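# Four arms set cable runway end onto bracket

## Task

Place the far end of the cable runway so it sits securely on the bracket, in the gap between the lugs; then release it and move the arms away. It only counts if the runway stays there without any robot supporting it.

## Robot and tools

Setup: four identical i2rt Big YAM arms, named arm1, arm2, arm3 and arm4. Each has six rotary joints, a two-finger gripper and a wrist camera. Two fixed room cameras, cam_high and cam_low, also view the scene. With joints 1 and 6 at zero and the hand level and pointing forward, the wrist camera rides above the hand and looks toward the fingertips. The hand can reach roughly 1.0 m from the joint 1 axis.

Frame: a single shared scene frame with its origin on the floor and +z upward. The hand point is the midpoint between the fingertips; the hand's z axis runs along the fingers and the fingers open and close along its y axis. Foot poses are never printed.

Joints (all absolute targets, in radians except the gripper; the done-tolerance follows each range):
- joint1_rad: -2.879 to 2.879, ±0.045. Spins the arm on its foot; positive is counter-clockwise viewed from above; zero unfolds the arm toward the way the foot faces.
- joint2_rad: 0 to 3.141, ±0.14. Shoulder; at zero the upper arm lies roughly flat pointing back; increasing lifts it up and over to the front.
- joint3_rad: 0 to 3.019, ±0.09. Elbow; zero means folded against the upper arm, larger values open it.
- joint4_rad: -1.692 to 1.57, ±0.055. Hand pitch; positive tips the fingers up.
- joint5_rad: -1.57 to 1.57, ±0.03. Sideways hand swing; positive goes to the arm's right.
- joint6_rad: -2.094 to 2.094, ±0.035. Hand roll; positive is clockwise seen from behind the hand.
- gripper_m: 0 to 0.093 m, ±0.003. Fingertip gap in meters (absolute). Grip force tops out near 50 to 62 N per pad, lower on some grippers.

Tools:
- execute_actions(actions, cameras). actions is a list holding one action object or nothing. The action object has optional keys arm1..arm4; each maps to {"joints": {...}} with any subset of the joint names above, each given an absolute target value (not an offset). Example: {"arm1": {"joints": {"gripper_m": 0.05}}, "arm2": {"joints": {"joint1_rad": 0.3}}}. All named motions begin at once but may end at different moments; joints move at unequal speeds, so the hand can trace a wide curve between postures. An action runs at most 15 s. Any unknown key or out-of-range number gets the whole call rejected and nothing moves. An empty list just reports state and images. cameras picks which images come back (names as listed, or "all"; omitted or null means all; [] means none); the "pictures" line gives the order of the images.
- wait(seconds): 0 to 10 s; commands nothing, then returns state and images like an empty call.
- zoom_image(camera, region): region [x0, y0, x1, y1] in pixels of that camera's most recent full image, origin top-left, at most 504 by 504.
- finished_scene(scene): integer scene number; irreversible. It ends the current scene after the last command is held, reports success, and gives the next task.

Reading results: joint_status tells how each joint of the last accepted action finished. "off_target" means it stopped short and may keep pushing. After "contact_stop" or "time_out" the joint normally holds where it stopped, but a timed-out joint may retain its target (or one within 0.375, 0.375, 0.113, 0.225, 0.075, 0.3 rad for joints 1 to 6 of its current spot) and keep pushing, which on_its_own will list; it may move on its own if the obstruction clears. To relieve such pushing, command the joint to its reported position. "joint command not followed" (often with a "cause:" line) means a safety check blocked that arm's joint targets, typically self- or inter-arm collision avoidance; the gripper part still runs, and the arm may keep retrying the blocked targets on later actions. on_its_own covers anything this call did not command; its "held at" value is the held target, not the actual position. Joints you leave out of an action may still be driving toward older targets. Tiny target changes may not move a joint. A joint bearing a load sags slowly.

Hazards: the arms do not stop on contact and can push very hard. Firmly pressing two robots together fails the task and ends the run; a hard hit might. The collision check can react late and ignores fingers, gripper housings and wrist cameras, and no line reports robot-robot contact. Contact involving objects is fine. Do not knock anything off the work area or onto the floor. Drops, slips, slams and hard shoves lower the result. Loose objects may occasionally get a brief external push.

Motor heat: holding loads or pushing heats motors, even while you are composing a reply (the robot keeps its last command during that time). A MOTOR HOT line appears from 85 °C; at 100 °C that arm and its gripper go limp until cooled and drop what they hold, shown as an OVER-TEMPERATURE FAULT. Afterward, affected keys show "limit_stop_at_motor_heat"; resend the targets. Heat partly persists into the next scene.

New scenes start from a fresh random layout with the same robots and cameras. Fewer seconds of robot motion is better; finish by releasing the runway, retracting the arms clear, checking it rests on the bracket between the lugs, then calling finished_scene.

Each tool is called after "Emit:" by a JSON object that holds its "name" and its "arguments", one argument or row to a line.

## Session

Emit:
{"name": "execute_actions", "arguments": {
  "actions": [
    {"arm3": {"joints": {"joint1_rad": 0.0, "joint2_rad": 1.82, "joint3_rad": 1.65, "joint4_rad": -1.40, "joint5_rad": 0.0, "joint6_rad": 0.16, "gripper_m": 0.09}}, "arm4": {"joints": {"joint1_rad": -0.77, "joint2_rad": 2.03, "joint3_rad": 1.91, "joint4_rad": -1.45, "joint5_rad": 0.0, "joint6_rad": -0.67, "gripper_m": 0.09}}}
  ]
}}

Scene clock: 1.87 s.
Motor temperatures (°C, as the motors report them): arm1=[33 36 41 33 32 33] | arm2=[31 34 42 34 34 33] | arm3=[32 41 44 32 31 33] | arm4=[34 45 44 33 34 34]
arm1.joint_positions: joint1_rad=-0.193 joint2_rad=+0.471 joint3_rad=+1.407 joint4_rad=-1.341 joint5_rad=-0.024 joint6_rad=-0.197 gripper_m=+0.094
arm1.joint_status: not commanded
arm1.hand: x=-0.9378 y=-0.3219 z=+1.3742 quat_wxyz=(-0.474, +0.542, -0.636, -0.277) (m; scene frame)
arm2.joint_positions: joint1_rad=-0.378 joint2_rad=+0.481 joint3_rad=+1.399 joint4_rad=-1.287 joint5_rad=-0.159 joint6_rad=+0.019 gripper_m=+0.094
arm2.joint_status: not commanded
arm2.hand: x=-0.3499 y=+0.3578 z=+1.3487 quat_wxyz=(-0.365, -0.672, -0.468, +0.442) (m; scene frame)
arm3.joint_positions: joint1_rad=+0.006 joint2_rad=+1.829 joint3_rad=+1.636 joint4_rad=-1.393 joint5_rad=+0.002 joint6_rad=+0.151 gripper_m=+0.090
arm3.joint_status: all done
arm3.hand: x=+0.5208 y=+0.0067 z=+0.9535 quat_wxyz=(+0.010, +0.719, -0.695, +0.004) (m; scene frame)
arm4.joint_positions: joint1_rad=-0.767 joint2_rad=+2.050 joint3_rad=+1.878 joint4_rad=-1.434 joint5_rad=+0.001 joint6_rad=-0.656 gripper_m=+0.090
arm4.joint_status: all done
arm4.hand: x=+0.8330 y=+0.0094 z=+0.9298 quat_wxyz=(+0.004, -0.711, -0.703, -0.019) (m; scene frame)
pictures: arm1_cam_wrist, arm2_cam_wrist, arm3_cam_wrist, arm4_cam_wrist, cam_high, cam_low
Images, in order (width x height): arm1_cam_wrist 504x504, arm2_cam_wrist 504x504, arm3_cam_wrist 504x504, arm4_cam_wrist 504x504, cam_high 896x504, cam_low 896x504.

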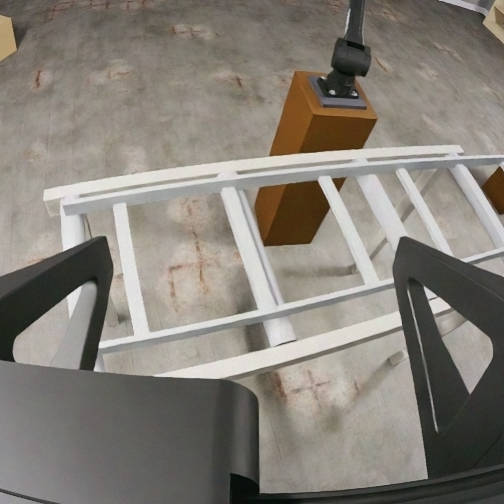

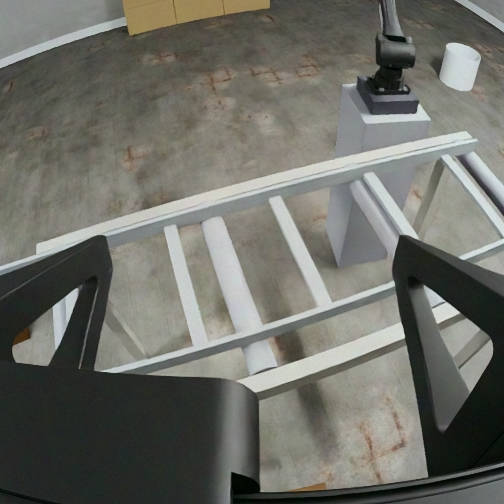

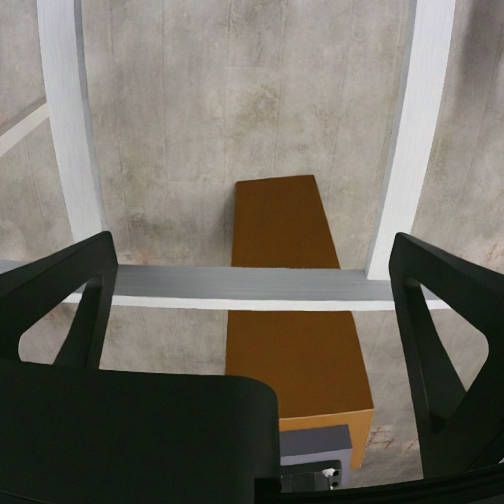

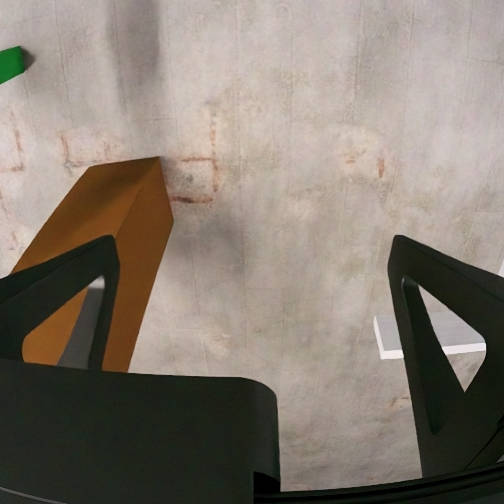

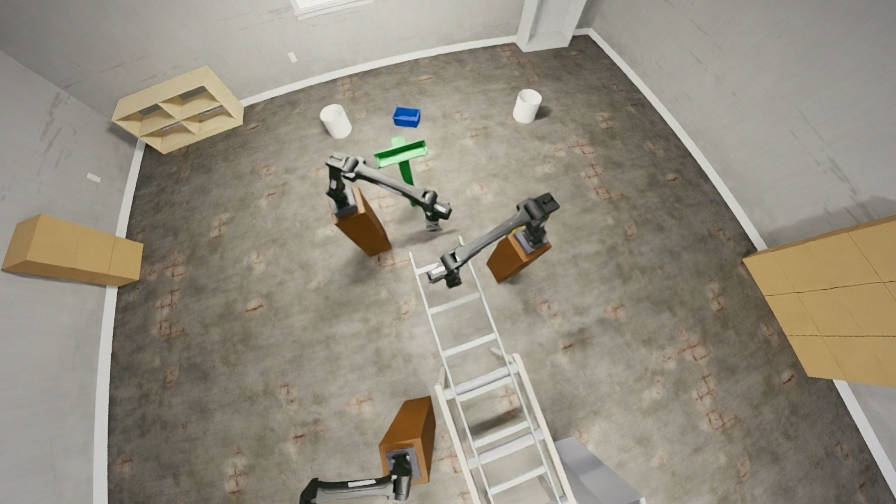

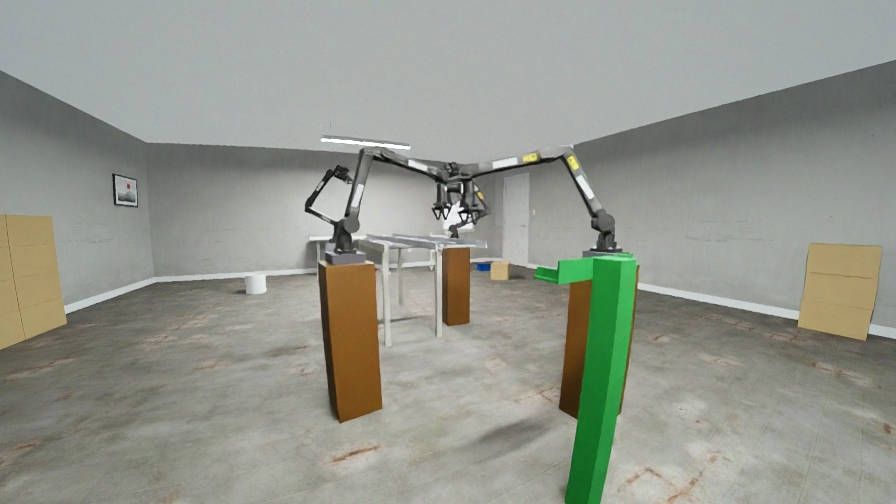

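Emit:
{"name": "execute_actions", "arguments": {
  "actions": [
    {"arm3": {"joints": {"joint1_rad": 0.227, "joint2_rad": 1.911, "joint3_rad": 1.55, "joint4_rad": -1.19, "joint6_rad": 0.39}}, "arm4": {"joints": {"joint1_rad": -1.041, "joint2_rad": 2.39, "joint3_rad": 2.36, "joint4_rad": -1.49, "joint6_rad": -0.95}}}
  ],
  "cameras": ["arm3_cam_wrist", "arm4_cam_wrist", "cam_low"]
}}

Scene clock: 16.67 s.
Motor temperatures (°C, as the motors report them): arm1=[33 36 44 33 32 33] | arm2=[31 34 45 34 34 33] | arm3=[32 43 48 32 31 33] | arm4=[34 50 50 33 34 34]
arm1.joint_positions: joint1_rad=-0.193 joint2_rad=+0.471 joint3_rad=+1.407 joint4_rad=-1.341 joint5_rad=-0.024 joint6_rad=-0.197 gripper_m=+0.094
arm1.joint_status: not commanded
arm1.hand: x=-0.9378 y=-0.3219 z=+1.3742 quat_wxyz=(-0.474, +0.542, -0.636, -0.277) (m; scene frame)
arm2.joint_positions: joint1_rad=-0.378 joint2_rad=+0.481 joint3_rad=+1.399 joint4_rad=-1.287 joint5_rad=-0.159 joint6_rad=+0.019 gripper_m=+0.094
arm2.joint_status: not commanded
arm2.hand: x=-0.3499 y=+0.3578 z=+1.3487 quat_wxyz=(-0.365, -0.672, -0.468, +0.442) (m; scene frame)
arm3.joint_positions: joint1_rad=+0.228 joint2_rad=+1.920 joint3_rad=+1.547 joint4_rad=-1.204 joint5_rad=-0.001 joint6_rad=+0.381 gripper_m=+0.090
arm3.joint_status: all done
arm3.hand: x=+0.3953 y=-0.0168 z=+0.8734 quat_wxyz=(+0.008, +0.717, -0.698, -0.001) (m; scene frame)
arm4.joint_positions: joint1_rad=-1.038 joint2_rad=+2.411 joint3_rad=+2.304 joint4_rad=-1.478 joint5_rad=+0.001 joint6_rad=-0.936 gripper_m=+0.090
arm4.joint_status: all done
arm4.hand: x=+0.6345 y=+0.0716 z=+0.8519 quat_wxyz=(+0.001, -0.708, -0.706, -0.009) (m; scene frame)
pictures: arm3_cam_wrist, arm4_cam_wrist, cam_low
Images, in order (width x height): arm3_cam_wrist 504x504, arm4_cam_wrist 504x504, cam_low 896x504.

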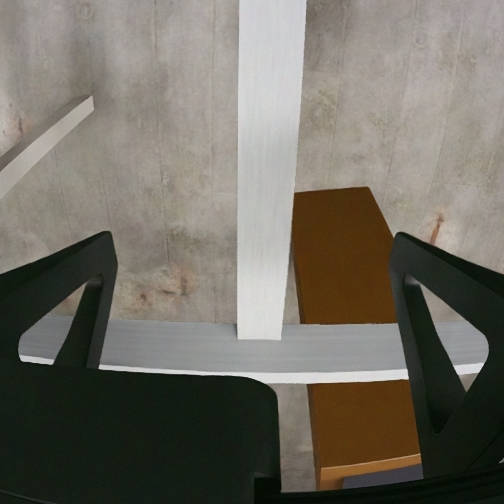

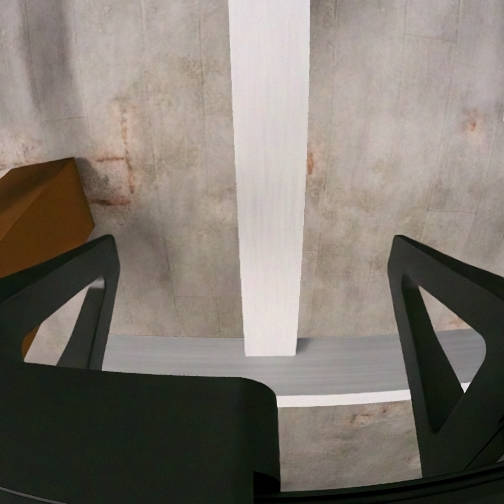

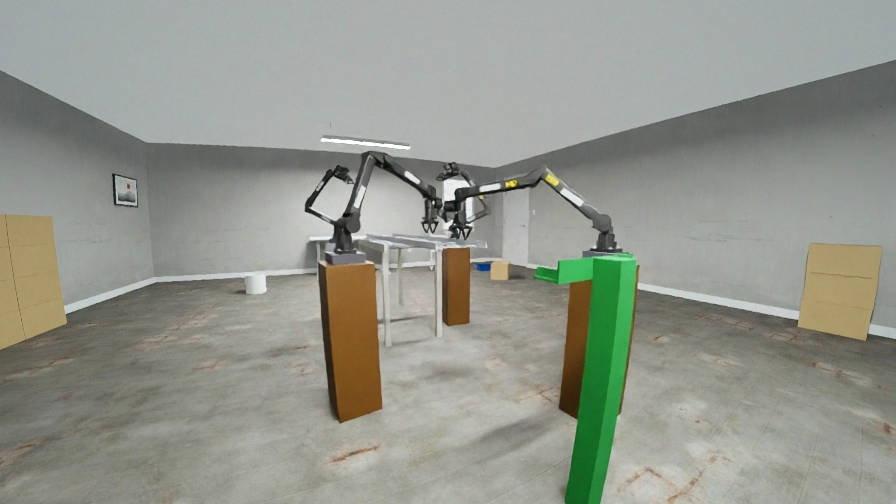

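Emit:
{"name": "execute_actions", "arguments": {
  "actions": [
    {"arm3": {"joints": {"joint2_rad": 2.055, "joint3_rad": 1.468, "joint4_rad": -0.98}}, "arm4": {"joints": {"joint2_rad": 2.46, "joint3_rad": 2.205, "joint4_rad": -1.296}}}
  ],
  "cameras": ["arm3_cam_wrist", "arm4_cam_wrist"]
}}

Emit:
{"name": "execute_actions", "arguments": {
  "actions": [
    {"arm3": {"joints": {"gripper_m": 0.0}}, "arm4": {"joints": {"gripper_m": 0.0}}}
  ],
  "cameras": ["arm3_cam_wrist", "arm4_cam_wrist"]
}}

Scene clock: 28.13 s.
Motor temperatures (°C, as the motors report them): arm1=[33 36 45 33 32 33] | arm2=[31 34 45 34 34 33] | arm3=[32 45 48 32 31 33] | arm4=[34 54 53 33 34 34]
arm1.joint_positions: joint1_rad=-0.193 joint2_rad=+0.471 joint3_rad=+1.407 joint4_rad=-1.341 joint5_rad=-0.024 joint6_rad=-0.197 gripper_m=+0.094
arm1.joint_status: not commanded
arm1.hand: x=-0.9378 y=-0.3219 z=+1.3742 quat_wxyz=(-0.474, +0.542, -0.636, -0.277) (m; scene frame)
arm2.joint_positions: joint1_rad=-0.378 joint2_rad=+0.481 joint3_rad=+1.399 joint4_rad=-1.287 joint5_rad=-0.159 joint6_rad=+0.019 gripper_m=+0.094
arm2.joint_status: not commanded
arm2.hand: x=-0.3499 y=+0.3578 z=+1.3487 quat_wxyz=(-0.365, -0.672, -0.468, +0.442) (m; scene frame)
arm3.joint_positions: joint1_rad=+0.228 joint2_rad=+2.062 joint3_rad=+1.461 joint4_rad=-0.994 joint5_rad=-0.001 joint6_rad=+0.381 gripper_m=+0.090
arm3.joint_status: all done
arm3.hand: x=+0.3940 y=-0.0174 z=+0.7658 quat_wxyz=(+0.012, +0.717, -0.697, +0.008) (m; scene frame)
arm4.joint_positions: joint1_rad=-1.038 joint2_rad=+2.464 joint3_rad=+2.195 joint4_rad=-1.314 joint5_rad=+0.001 joint6_rad=-0.936 gripper_m=+0.090
arm4.joint_status: all done
arm4.hand: x=+0.6350 y=+0.0724 z=+0.7739 quat_wxyz=(+0.001, -0.708, -0.706, -0.008) (m; scene frame)
pictures: arm3_cam_wrist, arm4_cam_wrist
Images, in order (width x height): arm3_cam_wrist 504x504, arm4_cam_wrist 504x504.

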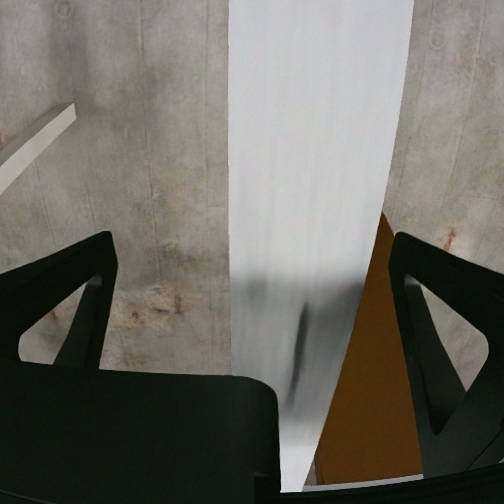

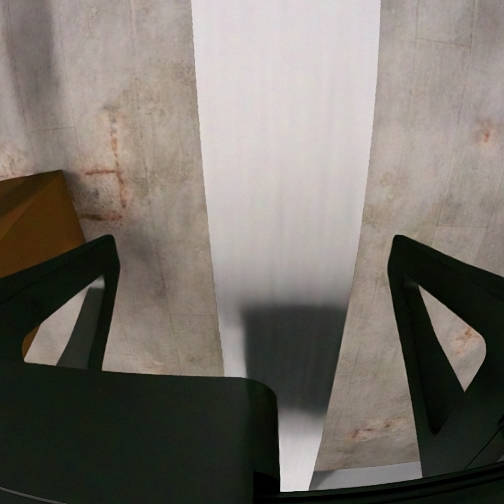

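Scene clock: 28.83 s.
Motor temperatures (°C, as the motors report them): arm1=[33 36 45 33 32 33] | arm2=[31 34 46 34 34 33] | arm3=[32 45 48 32 31 33] | arm4=[34 54 53 33 34 34]
arm1.joint_positions: joint1_rad=-0.193 joint2_rad=+0.471 joint3_rad=+1.407 joint4_rad=-1.341 joint5_rad=-0.024 joint6_rad=-0.197 gripper_m=+0.094
arm1.joint_status: not commanded
arm1.hand: x=-0.9378 y=-0.3219 z=+1.3742 quat_wxyz=(-0.474, +0.542, -0.636, -0.277) (m; scene frame)
arm2.joint_positions: joint1_rad=-0.378 joint2_rad=+0.481 joint3_rad=+1.399 joint4_rad=-1.287 joint5_rad=-0.159 joint6_rad=+0.019 gripper_m=+0.094
arm2.joint_status: not commanded
arm2.hand: x=-0.3499 y=+0.3578 z=+1.3487 quat_wxyz=(-0.365, -0.672, -0.468, +0.442) (m; scene frame)
arm3.joint_positions: joint1_rad=+0.219 joint2_rad=+2.061 joint3_rad=+1.458 joint4_rad=-0.997 joint5_rad=+0.008 joint6_rad=+0.386 gripper_m=+0.023
arm3.joint_status: gripper_m off_target (ended at +0.023, target +0.000)
arm3.hand: x=+0.4013 y=-0.0167 z=+0.7654 quat_wxyz=(+0.008, +0.711, -0.703, +0.012) (m; scene frame)
arm4.joint_positions: joint1_rad=-1.042 joint2_rad=+2.464 joint3_rad=+2.196 joint4_rad=-1.291 joint5_rad=+0.007 joint6_rad=-0.961 gripper_m=+0.023
arm4.joint_status: gripper_m off_target (ended at +0.023, target +0.000)
arm4.hand: x=+0.6280 y=+0.0724 z=+0.7737 quat_wxyz=(+0.006, -0.701, -0.714, +0.003) (m; scene frame)
pictures: arm3_cam_wrist, arm4_cam_wrist
Images, in order (width x height): arm3_cam_wrist 504x504, arm4_cam_wrist 504x504.

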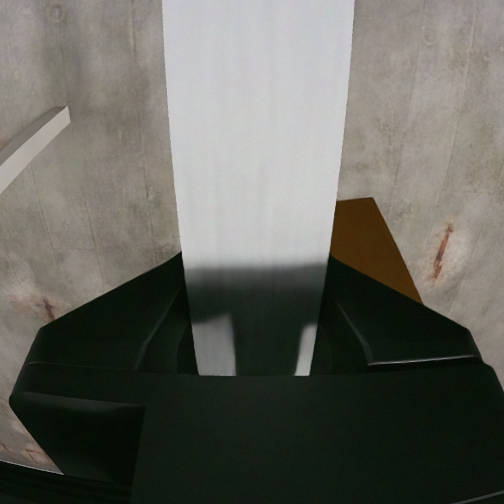

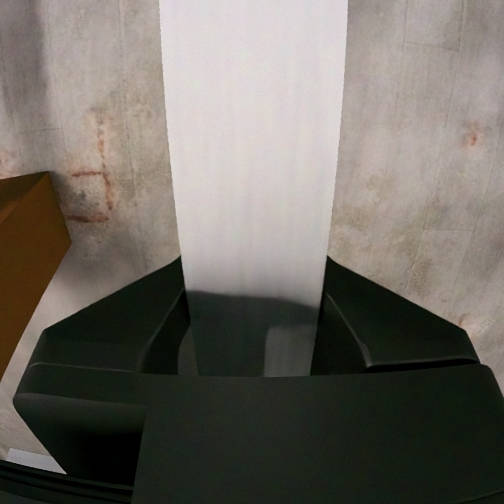

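Emit:
{"name": "execute_actions", "arguments": {
  "actions": [
    {"arm4": {"joints": {"joint1_rad": -0.766, "joint2_rad": 1.968, "joint3_rad": 1.368, "joint4_rad": -0.97, "joint6_rad": -0.69}}, "arm3": {"joints": {"joint1_rad": -0.227, "joint2_rad": 1.9365, "joint3_rad": 1.327, "joint4_rad": -0.96, "joint6_rad": -0.07}}}
  ],
  "cameras": ["cam_high"]
}}

Scene clock: 39.37 s.
Motor temperatures (°C, as the motors report them): arm1=[33 36 46 33 32 33] | arm2=[31 34 46 34 34 33] | arm3=[32 45 48 32 37 34] | arm4=[34 57 51 33 35 34]
arm1.joint_positions: joint1_rad=-0.193 joint2_rad=+0.471 joint3_rad=+1.407 joint4_rad=-1.341 joint5_rad=-0.024 joint6_rad=-0.197 gripper_m=+0.094
arm1.joint_status: not commanded
arm1.hand: x=-0.9378 y=-0.3219 z=+1.3742 quat_wxyz=(-0.474, +0.542, -0.636, -0.277) (m; scene frame)
arm2.joint_positions: joint1_rad=-0.378 joint2_rad=+0.481 joint3_rad=+1.399 joint4_rad=-1.287 joint5_rad=-0.159 joint6_rad=+0.019 gripper_m=+0.094
arm2.joint_status: not commanded
arm2.hand: x=-0.3499 y=+0.3578 z=+1.3487 quat_wxyz=(-0.365, -0.672, -0.468, +0.442) (m; scene frame)
arm3.joint_positions: joint1_rad=-0.059 joint2_rad=+1.970 joint3_rad=+1.297 joint4_rad=-0.949 joint5_rad=+0.107 joint6_rad=+0.139 gripper_m=+0.023
arm3.joint_status: joint1_rad time_out (moved -0.278 of -0.446); joint6_rad time_out (moved -0.247 of -0.456); the others done
arm3.on_its_own: joint1_rad reads -0.059 and still pushes toward +0.120 since a time_out (your -0.227 is given up); joint6_rad reads +0.139 and still pushes toward +0.307 since a time_out (your -0.070 is given up)
arm3.hand: x=+0.5760 y=-0.0242 z=+0.7632 quat_wxyz=(-0.020, +0.701, -0.711, +0.050) (m; scene frame)
arm4.joint_positions: joint1_rad=-0.846 joint2_rad=+2.072 joint3_rad=+1.457 joint4_rad=-0.865 joint5_rad=+0.038 joint6_rad=-0.752 gripper_m=+0.023
arm4.joint_status: joint1_rad time_out (moved +0.196 of +0.276); joint4_rad time_out (moved +0.426 of +0.321); joint6_rad time_out (moved +0.210 of +0.271); the others done
arm4.on_its_own: joint1_rad reads -0.846 and still pushes toward -0.766 since a time_out; joint4_rad reads -0.865 and still pushes toward -0.970 since a time_out; joint6_rad reads -0.752 and still pushes toward -0.690 since a time_out
arm4.hand: x=+0.8090 y=+0.0667 z=+0.7709 quat_wxyz=(+0.019, -0.705, -0.707, +0.044) (m; scene frame)
pictures: cam_high
joint command not followed: on one or more control steps a check withheld the commanded joint targets of the arm3 arm, and it was not sent them on those steps.
cause: the commanded joint targets would bring a part of the robot too close to another arm (this arm's wrist (the part past joint 5) and the other arm's wrist (the part past joint 4)); next, command targets that bring no part of the robot closer to that arm.
Images, in order (width x height): cam_high 896x504.

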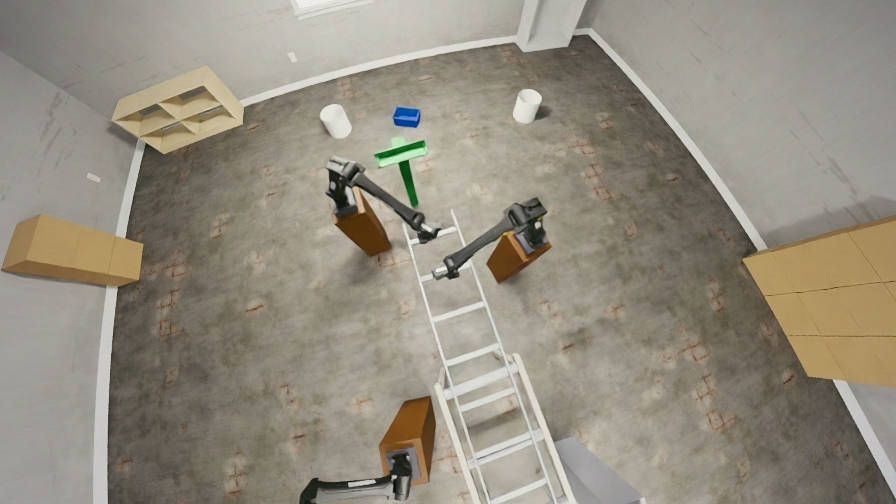

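Emit:
{"name": "execute_actions", "arguments": {
  "actions": [
    {"arm4": {"joints": {"joint1_rad": -0.766, "joint2_rad": 1.968, "joint3_rad": 1.368, "joint4_rad": -0.97, "joint5_rad": 0.0, "joint6_rad": -0.69}}, "arm3": {"joints": {"joint1_rad": -0.227, "joint2_rad": 1.9365, "joint3_rad": 1.327, "joint4_rad": -0.96, "joint5_rad": 0.0, "joint6_rad": -0.07}}}
  ],
  "cameras": ["cam_high"]
}}

Scene clock: 45.77 s.
Motor temperatures (°C, as the motors report them): arm1=[33 36 46 33 32 33] | arm2=[31 34 46 34 34 33] | arm3=[33 45 49 32 45 36] | arm4=[35 58 48 34 37 34]
arm1.joint_positions: joint1_rad=-0.193 joint2_rad=+0.471 joint3_rad=+1.407 joint4_rad=-1.341 joint5_rad=-0.024 joint6_rad=-0.197 gripper_m=+0.094
arm1.joint_status: not commanded
arm1.hand: x=-0.9378 y=-0.3219 z=+1.3742 quat_wxyz=(-0.474, +0.542, -0.636, -0.277) (m; scene frame)
arm2.joint_positions: joint1_rad=-0.378 joint2_rad=+0.481 joint3_rad=+1.399 joint4_rad=-1.287 joint5_rad=-0.159 joint6_rad=+0.019 gripper_m=+0.094
arm2.joint_status: not commanded
arm2.hand: x=-0.3499 y=+0.3578 z=+1.3487 quat_wxyz=(-0.365, -0.672, -0.468, +0.442) (m; scene frame)
arm3.joint_positions: joint1_rad=-0.245 joint2_rad=+1.968 joint3_rad=+1.298 joint4_rad=-0.945 joint5_rad=+0.026 joint6_rad=-0.060 gripper_m=+0.023
arm3.joint_status: all done
arm3.hand: x=+0.6587 y=-0.0220 z=+0.7626 quat_wxyz=(+0.014, +0.705, -0.709, +0.021) (m; scene frame)
arm4.joint_positions: joint1_rad=-0.756 joint2_rad=+2.015 joint3_rad=+1.356 joint4_rad=-0.948 joint5_rad=-0.001 joint6_rad=-0.663 gripper_m=+0.023
arm4.joint_status: all done
arm4.hand: x=+0.8910 y=+0.0734 z=+0.7697 quat_wxyz=(+0.003, -0.705, -0.709, -0.020) (m; scene frame)
pictures: cam_high
Images, in order (width x height): cam_high 896x504.

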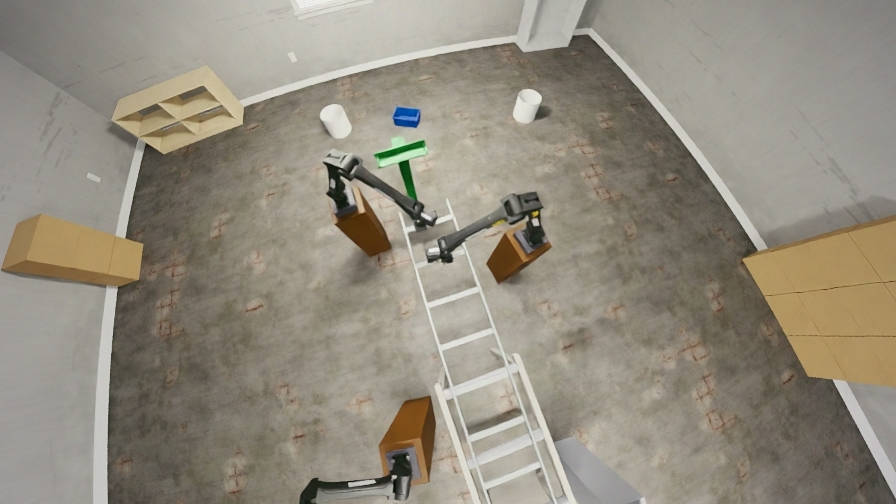

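Emit:
{"name": "execute_actions", "arguments": {
  "actions": [
    {"arm4": {"joints": {"joint1_rad": -0.409, "joint2_rad": 1.733, "joint3_rad": 1.068, "joint4_rad": -0.905, "joint6_rad": -0.33}}, "arm3": {"joints": {"joint1_rad": -0.582, "joint2_rad": 2.0, "joint3_rad": 1.492, "joint4_rad": -1.063, "joint6_rad": -0.42}}}
  ],
  "cameras": ["cam_high", "cam_low"]
}}

Scene clock: 57.30 s.
Motor temperatures (°C, as the motors report them): arm1=[33 36 46 33 32 33] | arm2=[31 34 46 34 34 33] | arm3=[32 47 50 32 40 35] | arm4=[34 58 48 33 35 34]
arm1.joint_positions: joint1_rad=-0.193 joint2_rad=+0.471 joint3_rad=+1.407 joint4_rad=-1.341 joint5_rad=-0.024 joint6_rad=-0.197 gripper_m=+0.094
arm1.joint_status: not commanded
arm1.hand: x=-0.9378 y=-0.3219 z=+1.3742 quat_wxyz=(-0.474, +0.542, -0.636, -0.277) (m; scene frame)
arm2.joint_positions: joint1_rad=-0.378 joint2_rad=+0.481 joint3_rad=+1.399 joint4_rad=-1.287 joint5_rad=-0.159 joint6_rad=+0.019 gripper_m=+0.094
arm2.joint_status: not commanded
arm2.hand: x=-0.3499 y=+0.3578 z=+1.3487 quat_wxyz=(-0.365, -0.672, -0.468, +0.442) (m; scene frame)
arm3.joint_positions: joint1_rad=-0.584 joint2_rad=+2.059 joint3_rad=+1.477 joint4_rad=-1.028 joint5_rad=+0.014 joint6_rad=-0.402 gripper_m=+0.023
arm3.joint_status: all done
arm3.hand: x=+0.8461 y=-0.0184 z=+0.7667 quat_wxyz=(+0.022, +0.706, -0.708, +0.011) (m; scene frame)
arm4.joint_positions: joint1_rad=-0.424 joint2_rad=+1.830 joint3_rad=+1.056 joint4_rad=-0.859 joint5_rad=-0.001 joint6_rad=-0.336 gripper_m=+0.023
arm4.joint_status: all done
arm4.hand: x=+1.0786 y=+0.0812 z=+0.7730 quat_wxyz=(+0.015, -0.703, -0.711, -0.030) (m; scene frame)
pictures: cam_high, cam_low
Images, in order (width x height): cam_high 896x504, cam_low 896x504.

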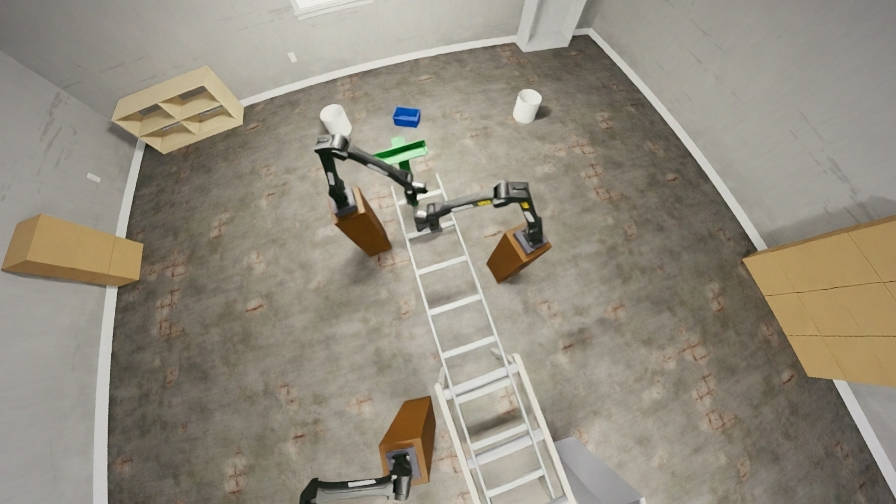

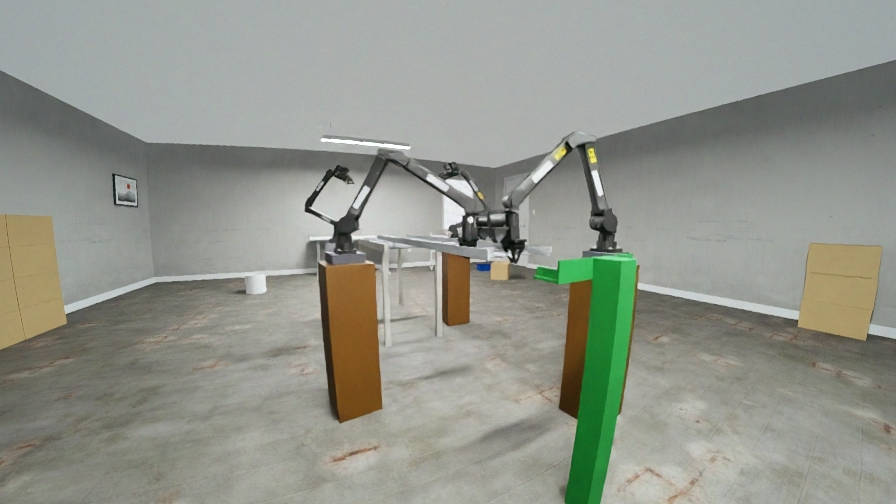

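Emit:
{"name": "execute_actions", "arguments": {
  "actions": [
    {"arm4": {"joints": {"joint1_rad": -0.048, "joint2_rad": 1.575, "joint3_rad": 1.052, "joint4_rad": -1.0, "joint6_rad": 0.03}}, "arm3": {"joints": {"joint1_rad": -0.81, "joint2_rad": 2.14, "joint3_rad": 1.879, "joint4_rad": -1.29, "joint6_rad": -0.65}}}
  ],
  "cameras": ["cam_high", "cam_low"]
}}

Emit:
{"name": "zoom_image", "arguments": {
  "camera": "cam_low",
  "region": [460, 190, 660, 300]
}}

Emit:
{"name": "zoom_image", "arguments": {
  "camera": "cam_high",
  "region": [340, 110, 480, 220]
}}

Scene clock: 71.87 s.
Motor temperatures (°C, as the motors report them): arm1=[33 35 46 33 32 33] | arm2=[31 34 46 34 34 33] | arm3=[32 49 50 32 36 34] | arm4=[34 58 48 33 35 34]
arm1.joint_positions: joint1_rad=-0.193 joint2_rad=+0.471 joint3_rad=+1.407 joint4_rad=-1.341 joint5_rad=-0.024 joint6_rad=-0.197 gripper_m=+0.094
arm1.joint_status: not commanded
arm1.hand: x=-0.9378 y=-0.3219 z=+1.3742 quat_wxyz=(-0.474, +0.542, -0.636, -0.277) (m; scene frame)
arm2.joint_positions: joint1_rad=-0.378 joint2_rad=+0.481 joint3_rad=+1.399 joint4_rad=-1.287 joint5_rad=-0.159 joint6_rad=+0.019 gripper_m=+0.094
arm2.joint_status: not commanded
arm2.hand: x=-0.3499 y=+0.3578 z=+1.3487 quat_wxyz=(-0.365, -0.672, -0.468, +0.442) (m; scene frame)
arm3.joint_positions: joint1_rad=-0.805 joint2_rad=+2.206 joint3_rad=+1.854 joint4_rad=-1.253 joint5_rad=+0.006 joint6_rad=-0.626 gripper_m=+0.023
arm3.joint_status: all done
arm3.hand: x=+1.0029 y=-0.0129 z=+0.8049 quat_wxyz=(+0.023, +0.707, -0.707, +0.002) (m; scene frame)
arm4.joint_positions: joint1_rad=-0.065 joint2_rad=+1.690 joint3_rad=+1.001 joint4_rad=-0.948 joint5_rad=+0.002 joint6_rad=+0.023 gripper_m=+0.023
arm4.joint_status: all done
arm4.hand: x=+1.2332 y=+0.0876 z=+0.8165 quat_wxyz=(+0.026, -0.703, -0.711, -0.024) (m; scene frame)
pictures: cam_high, cam_low
Images, in order (width x height): cam_high 896x504, cam_low 896x504.

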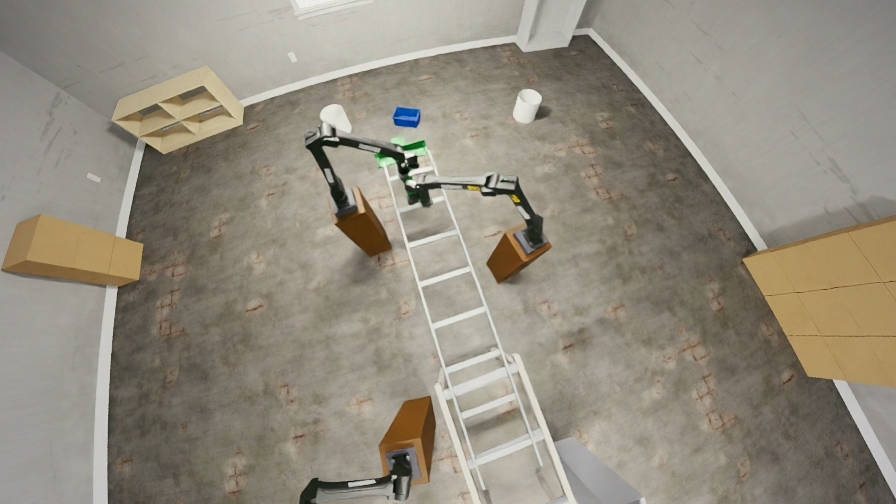

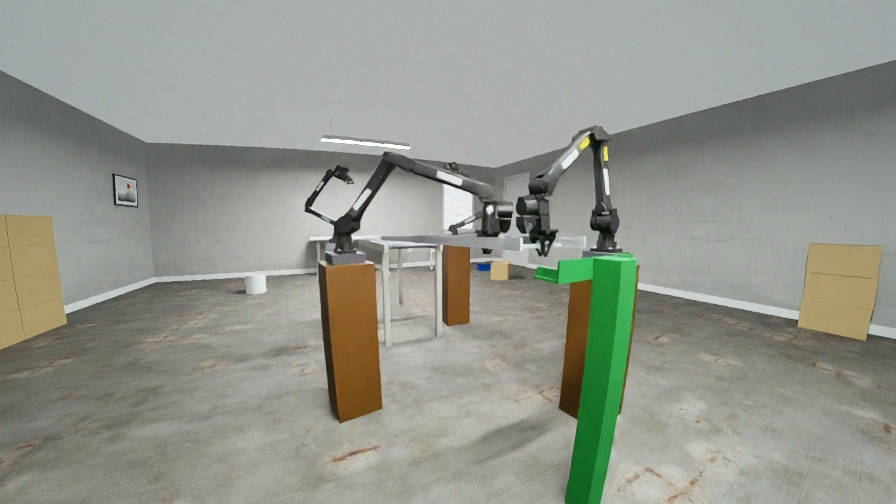

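Region (460, 190, 660, 300) of cam_low's 896x504 image, scaled by 2.520, with more detail than that image has; it fills the top 277 rows of this view, and the rest is white.

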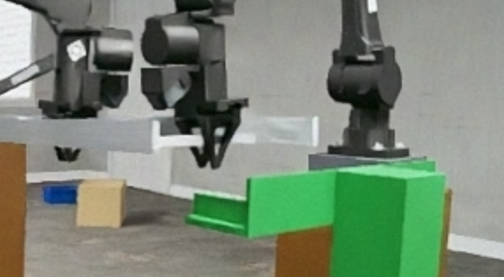

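Region (340, 110, 480, 220) of cam_high's 896x504 image, scaled by 3.600, with more detail than that image has; it fills the top 396 rows of this view, and the rest is white.

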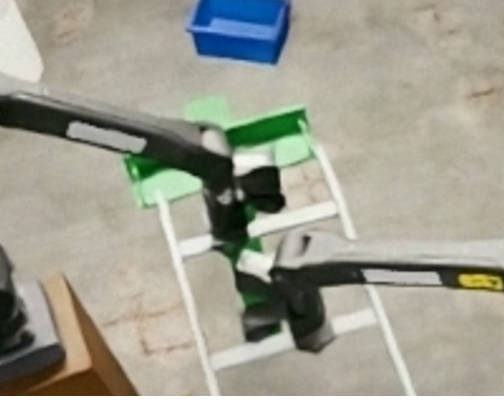

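Emit:
{"name": "execute_actions", "arguments": {
  "actions": [
    {"arm4": {"joints": {"joint1_rad": 0.175, "joint2_rad": 1.546, "joint3_rad": 1.017, "joint4_rad": -1.0, "joint6_rad": 0.25}}, "arm3": {"joints": {"joint1_rad": -0.8875, "joint2_rad": 2.41, "joint3_rad": 2.358, "joint4_rad": -1.5, "joint6_rad": -0.73}}}
  ],
  "cameras": ["cam_high", "cam_low", "arm4_cam_wrist"]
}}

Emit:
{"name": "zoom_image", "arguments": {
  "camera": "cam_low",
  "region": [460, 190, 660, 300]
}}

Emit:
{"name": "zoom_image", "arguments": {
  "camera": "cam_high",
  "region": [340, 110, 480, 220]
}}

Scene clock: 93.93 s.
Motor temperatures (°C, as the motors report them): arm1=[33 35 47 33 32 33] | arm2=[31 34 47 35 34 33] | arm3=[32 53 52 32 34 34] | arm4=[34 59 51 33 35 34]
arm1.joint_positions: joint1_rad=-0.193 joint2_rad=+0.471 joint3_rad=+1.407 joint4_rad=-1.341 joint5_rad=-0.024 joint6_rad=-0.197 gripper_m=+0.094
arm1.joint_status: not commanded
arm1.hand: x=-0.9378 y=-0.3219 z=+1.3742 quat_wxyz=(-0.474, +0.542, -0.636, -0.277) (m; scene frame)
arm2.joint_positions: joint1_rad=-0.378 joint2_rad=+0.481 joint3_rad=+1.399 joint4_rad=-1.287 joint5_rad=-0.159 joint6_rad=+0.019 gripper_m=+0.094
arm2.joint_status: not commanded
arm2.hand: x=-0.3499 y=+0.3578 z=+1.3487 quat_wxyz=(-0.365, -0.672, -0.468, +0.442) (m; scene frame)
arm3.joint_positions: joint1_rad=-0.889 joint2_rad=+2.452 joint3_rad=+2.293 joint4_rad=-1.453 joint5_rad=+0.005 joint6_rad=-0.723 gripper_m=+0.023
arm3.joint_status: all done
arm3.hand: x=+1.0927 y=+0.0089 z=+0.7991 quat_wxyz=(+0.027, +0.712, -0.702, +0.001) (m; scene frame)
arm4.joint_positions: joint1_rad=+0.160 joint2_rad=+1.684 joint3_rad=+0.969 joint4_rad=-0.948 joint5_rad=+0.013 joint6_rad=+0.236 gripper_m=+0.023
arm4.joint_status: all done
arm4.hand: x=+1.3194 y=+0.1150 z=+0.8103 quat_wxyz=(+0.045, -0.698, -0.715, -0.020) (m; scene frame)
pictures: arm4_cam_wrist, cam_high, cam_low
Images, in order (width x height): arm4_cam_wrist 504x504, cam_high 896x504, cam_low 896x504.

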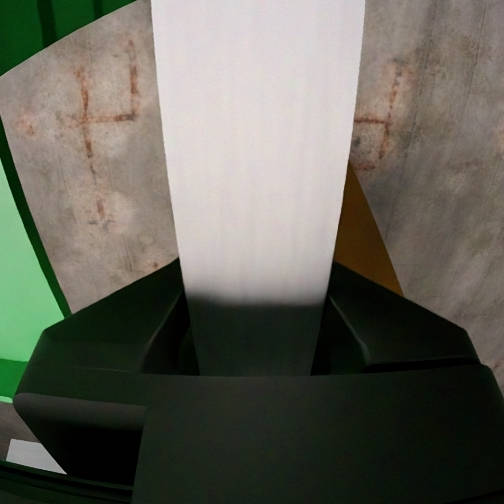

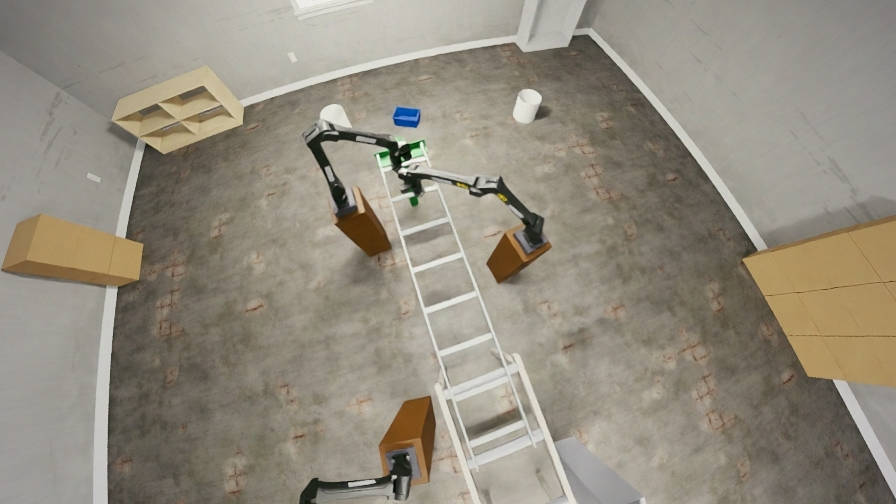

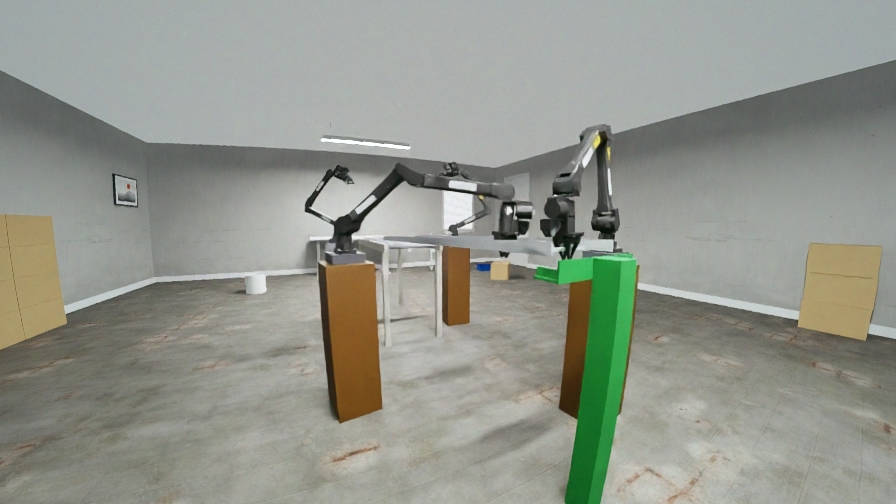

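Region (460, 190, 660, 300) of cam_low's 896x504 image, scaled by 2.520, with more detail than that image has; it fills the top 277 rows of this view, and the rest is white.

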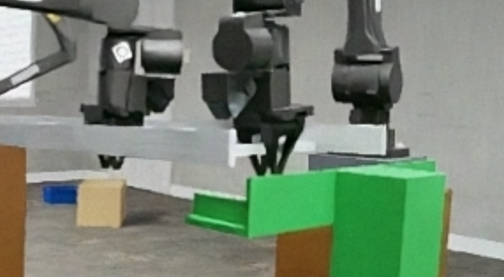

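Region (340, 110, 480, 220) of cam_high's 896x504 image, scaled by 3.600, with more detail than that image has; it fills the top 396 rows of this view, and the rest is white.

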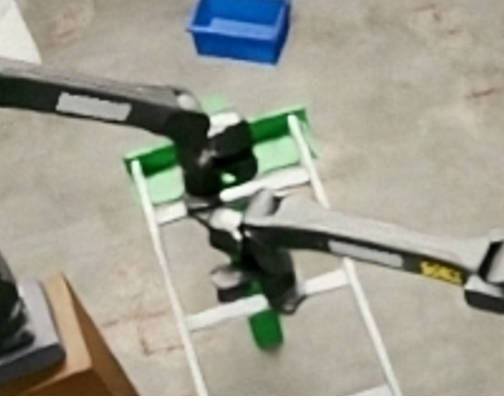

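Emit:
{"name": "execute_actions", "arguments": {
  "actions": [
    {"arm4": {"joints": {"joint1_rad": 0.203, "joint2_rad": 1.623, "joint3_rad": 1.017, "joint4_rad": -0.93, "joint6_rad": 0.28}}, "arm3": {"joints": {"joint1_rad": -0.9165, "joint2_rad": 2.431, "joint3_rad": 2.317, "joint4_rad": -1.44, "joint6_rad": -0.755}}}
  ],
  "cameras": ["cam_high", "cam_low"]
}}

Emit:
{"name": "zoom_image", "arguments": {
  "camera": "cam_low",
  "region": [460, 190, 660, 300]
}}

Emit:
{"name": "zoom_image", "arguments": {
  "camera": "cam_high",
  "region": [340, 110, 480, 220]
}}

Scene clock: 107.73 s.
Motor temperatures (°C, as the motors report them): arm1=[33 35 47 33 32 33] | arm2=[31 34 47 35 34 33] | arm3=[32 55 56 32 34 34] | arm4=[34 60 52 34 35 34]
arm1.joint_positions: joint1_rad=-0.193 joint2_rad=+0.471 joint3_rad=+1.407 joint4_rad=-1.341 joint5_rad=-0.024 joint6_rad=-0.197 gripper_m=+0.094
arm1.joint_status: not commanded
arm1.hand: x=-0.9378 y=-0.3219 z=+1.3742 quat_wxyz=(-0.474, +0.542, -0.636, -0.277) (m; scene frame)
arm2.joint_positions: joint1_rad=-0.378 joint2_rad=+0.481 joint3_rad=+1.399 joint4_rad=-1.287 joint5_rad=-0.159 joint6_rad=+0.019 gripper_m=+0.094
arm2.joint_status: not commanded
arm2.hand: x=-0.3499 y=+0.3578 z=+1.3487 quat_wxyz=(-0.365, -0.672, -0.468, +0.442) (m; scene frame)
arm3.joint_positions: joint1_rad=-0.899 joint2_rad=+2.470 joint3_rad=+2.293 joint4_rad=-1.424 joint5_rad=+0.004 joint6_rad=-0.732 gripper_m=+0.023
arm3.joint_status: all done
arm3.hand: x=+1.1012 y=+0.0080 z=+0.7861 quat_wxyz=(+0.021, +0.712, -0.702, +0.000) (m; scene frame)
arm4.joint_positions: joint1_rad=+0.180 joint2_rad=+1.717 joint3_rad=+0.963 joint4_rad=-0.903 joint5_rad=+0.015 joint6_rad=+0.256 gripper_m=+0.023
arm4.joint_status: all done
arm4.hand: x=+1.3278 y=+0.1135 z=+0.7955 quat_wxyz=(+0.043, -0.698, -0.715, -0.017) (m; scene frame)
pictures: cam_high, cam_low
Images, in order (width x height): cam_high 896x504, cam_low 896x504.

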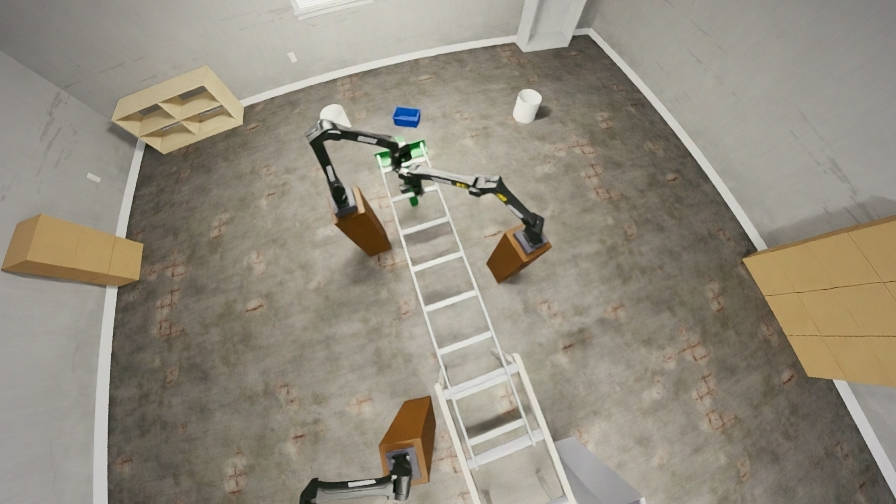

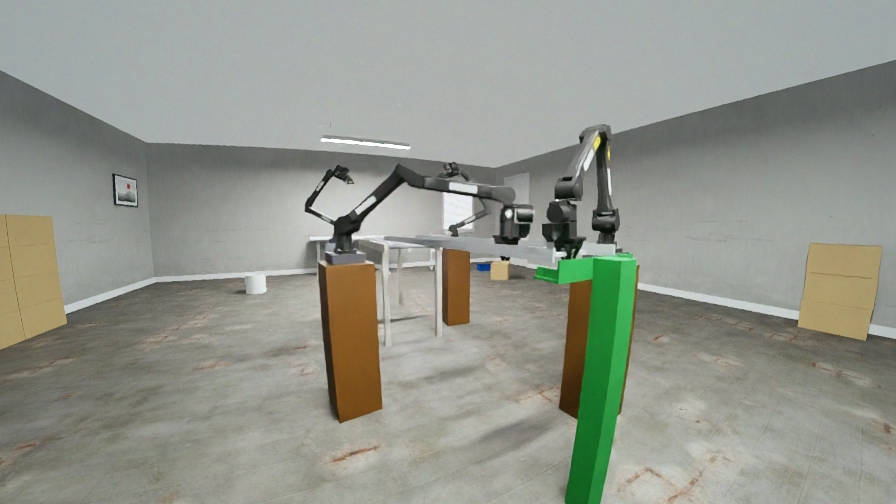

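Region (460, 190, 660, 300) of cam_low's 896x504 image, scaled by 2.520, with more detail than that image has; it fills the top 277 rows of this view, and the rest is white.

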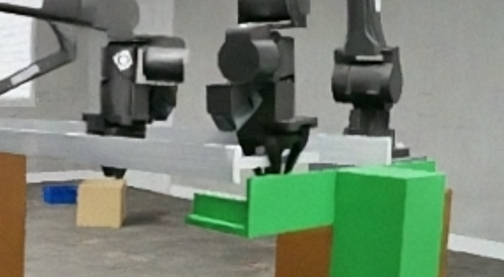

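Region (340, 110, 480, 220) of cam_high's 896x504 image, scaled by 3.600, with more detail than that image has; it fills the top 396 rows of this view, and the rest is white.

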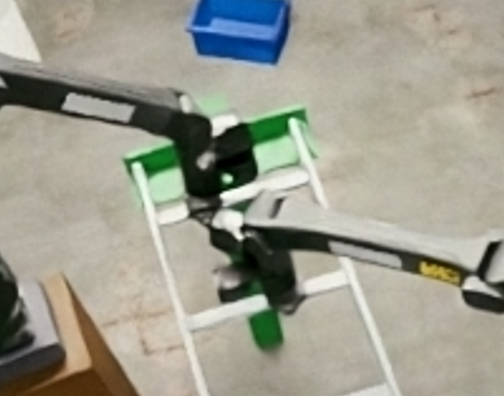

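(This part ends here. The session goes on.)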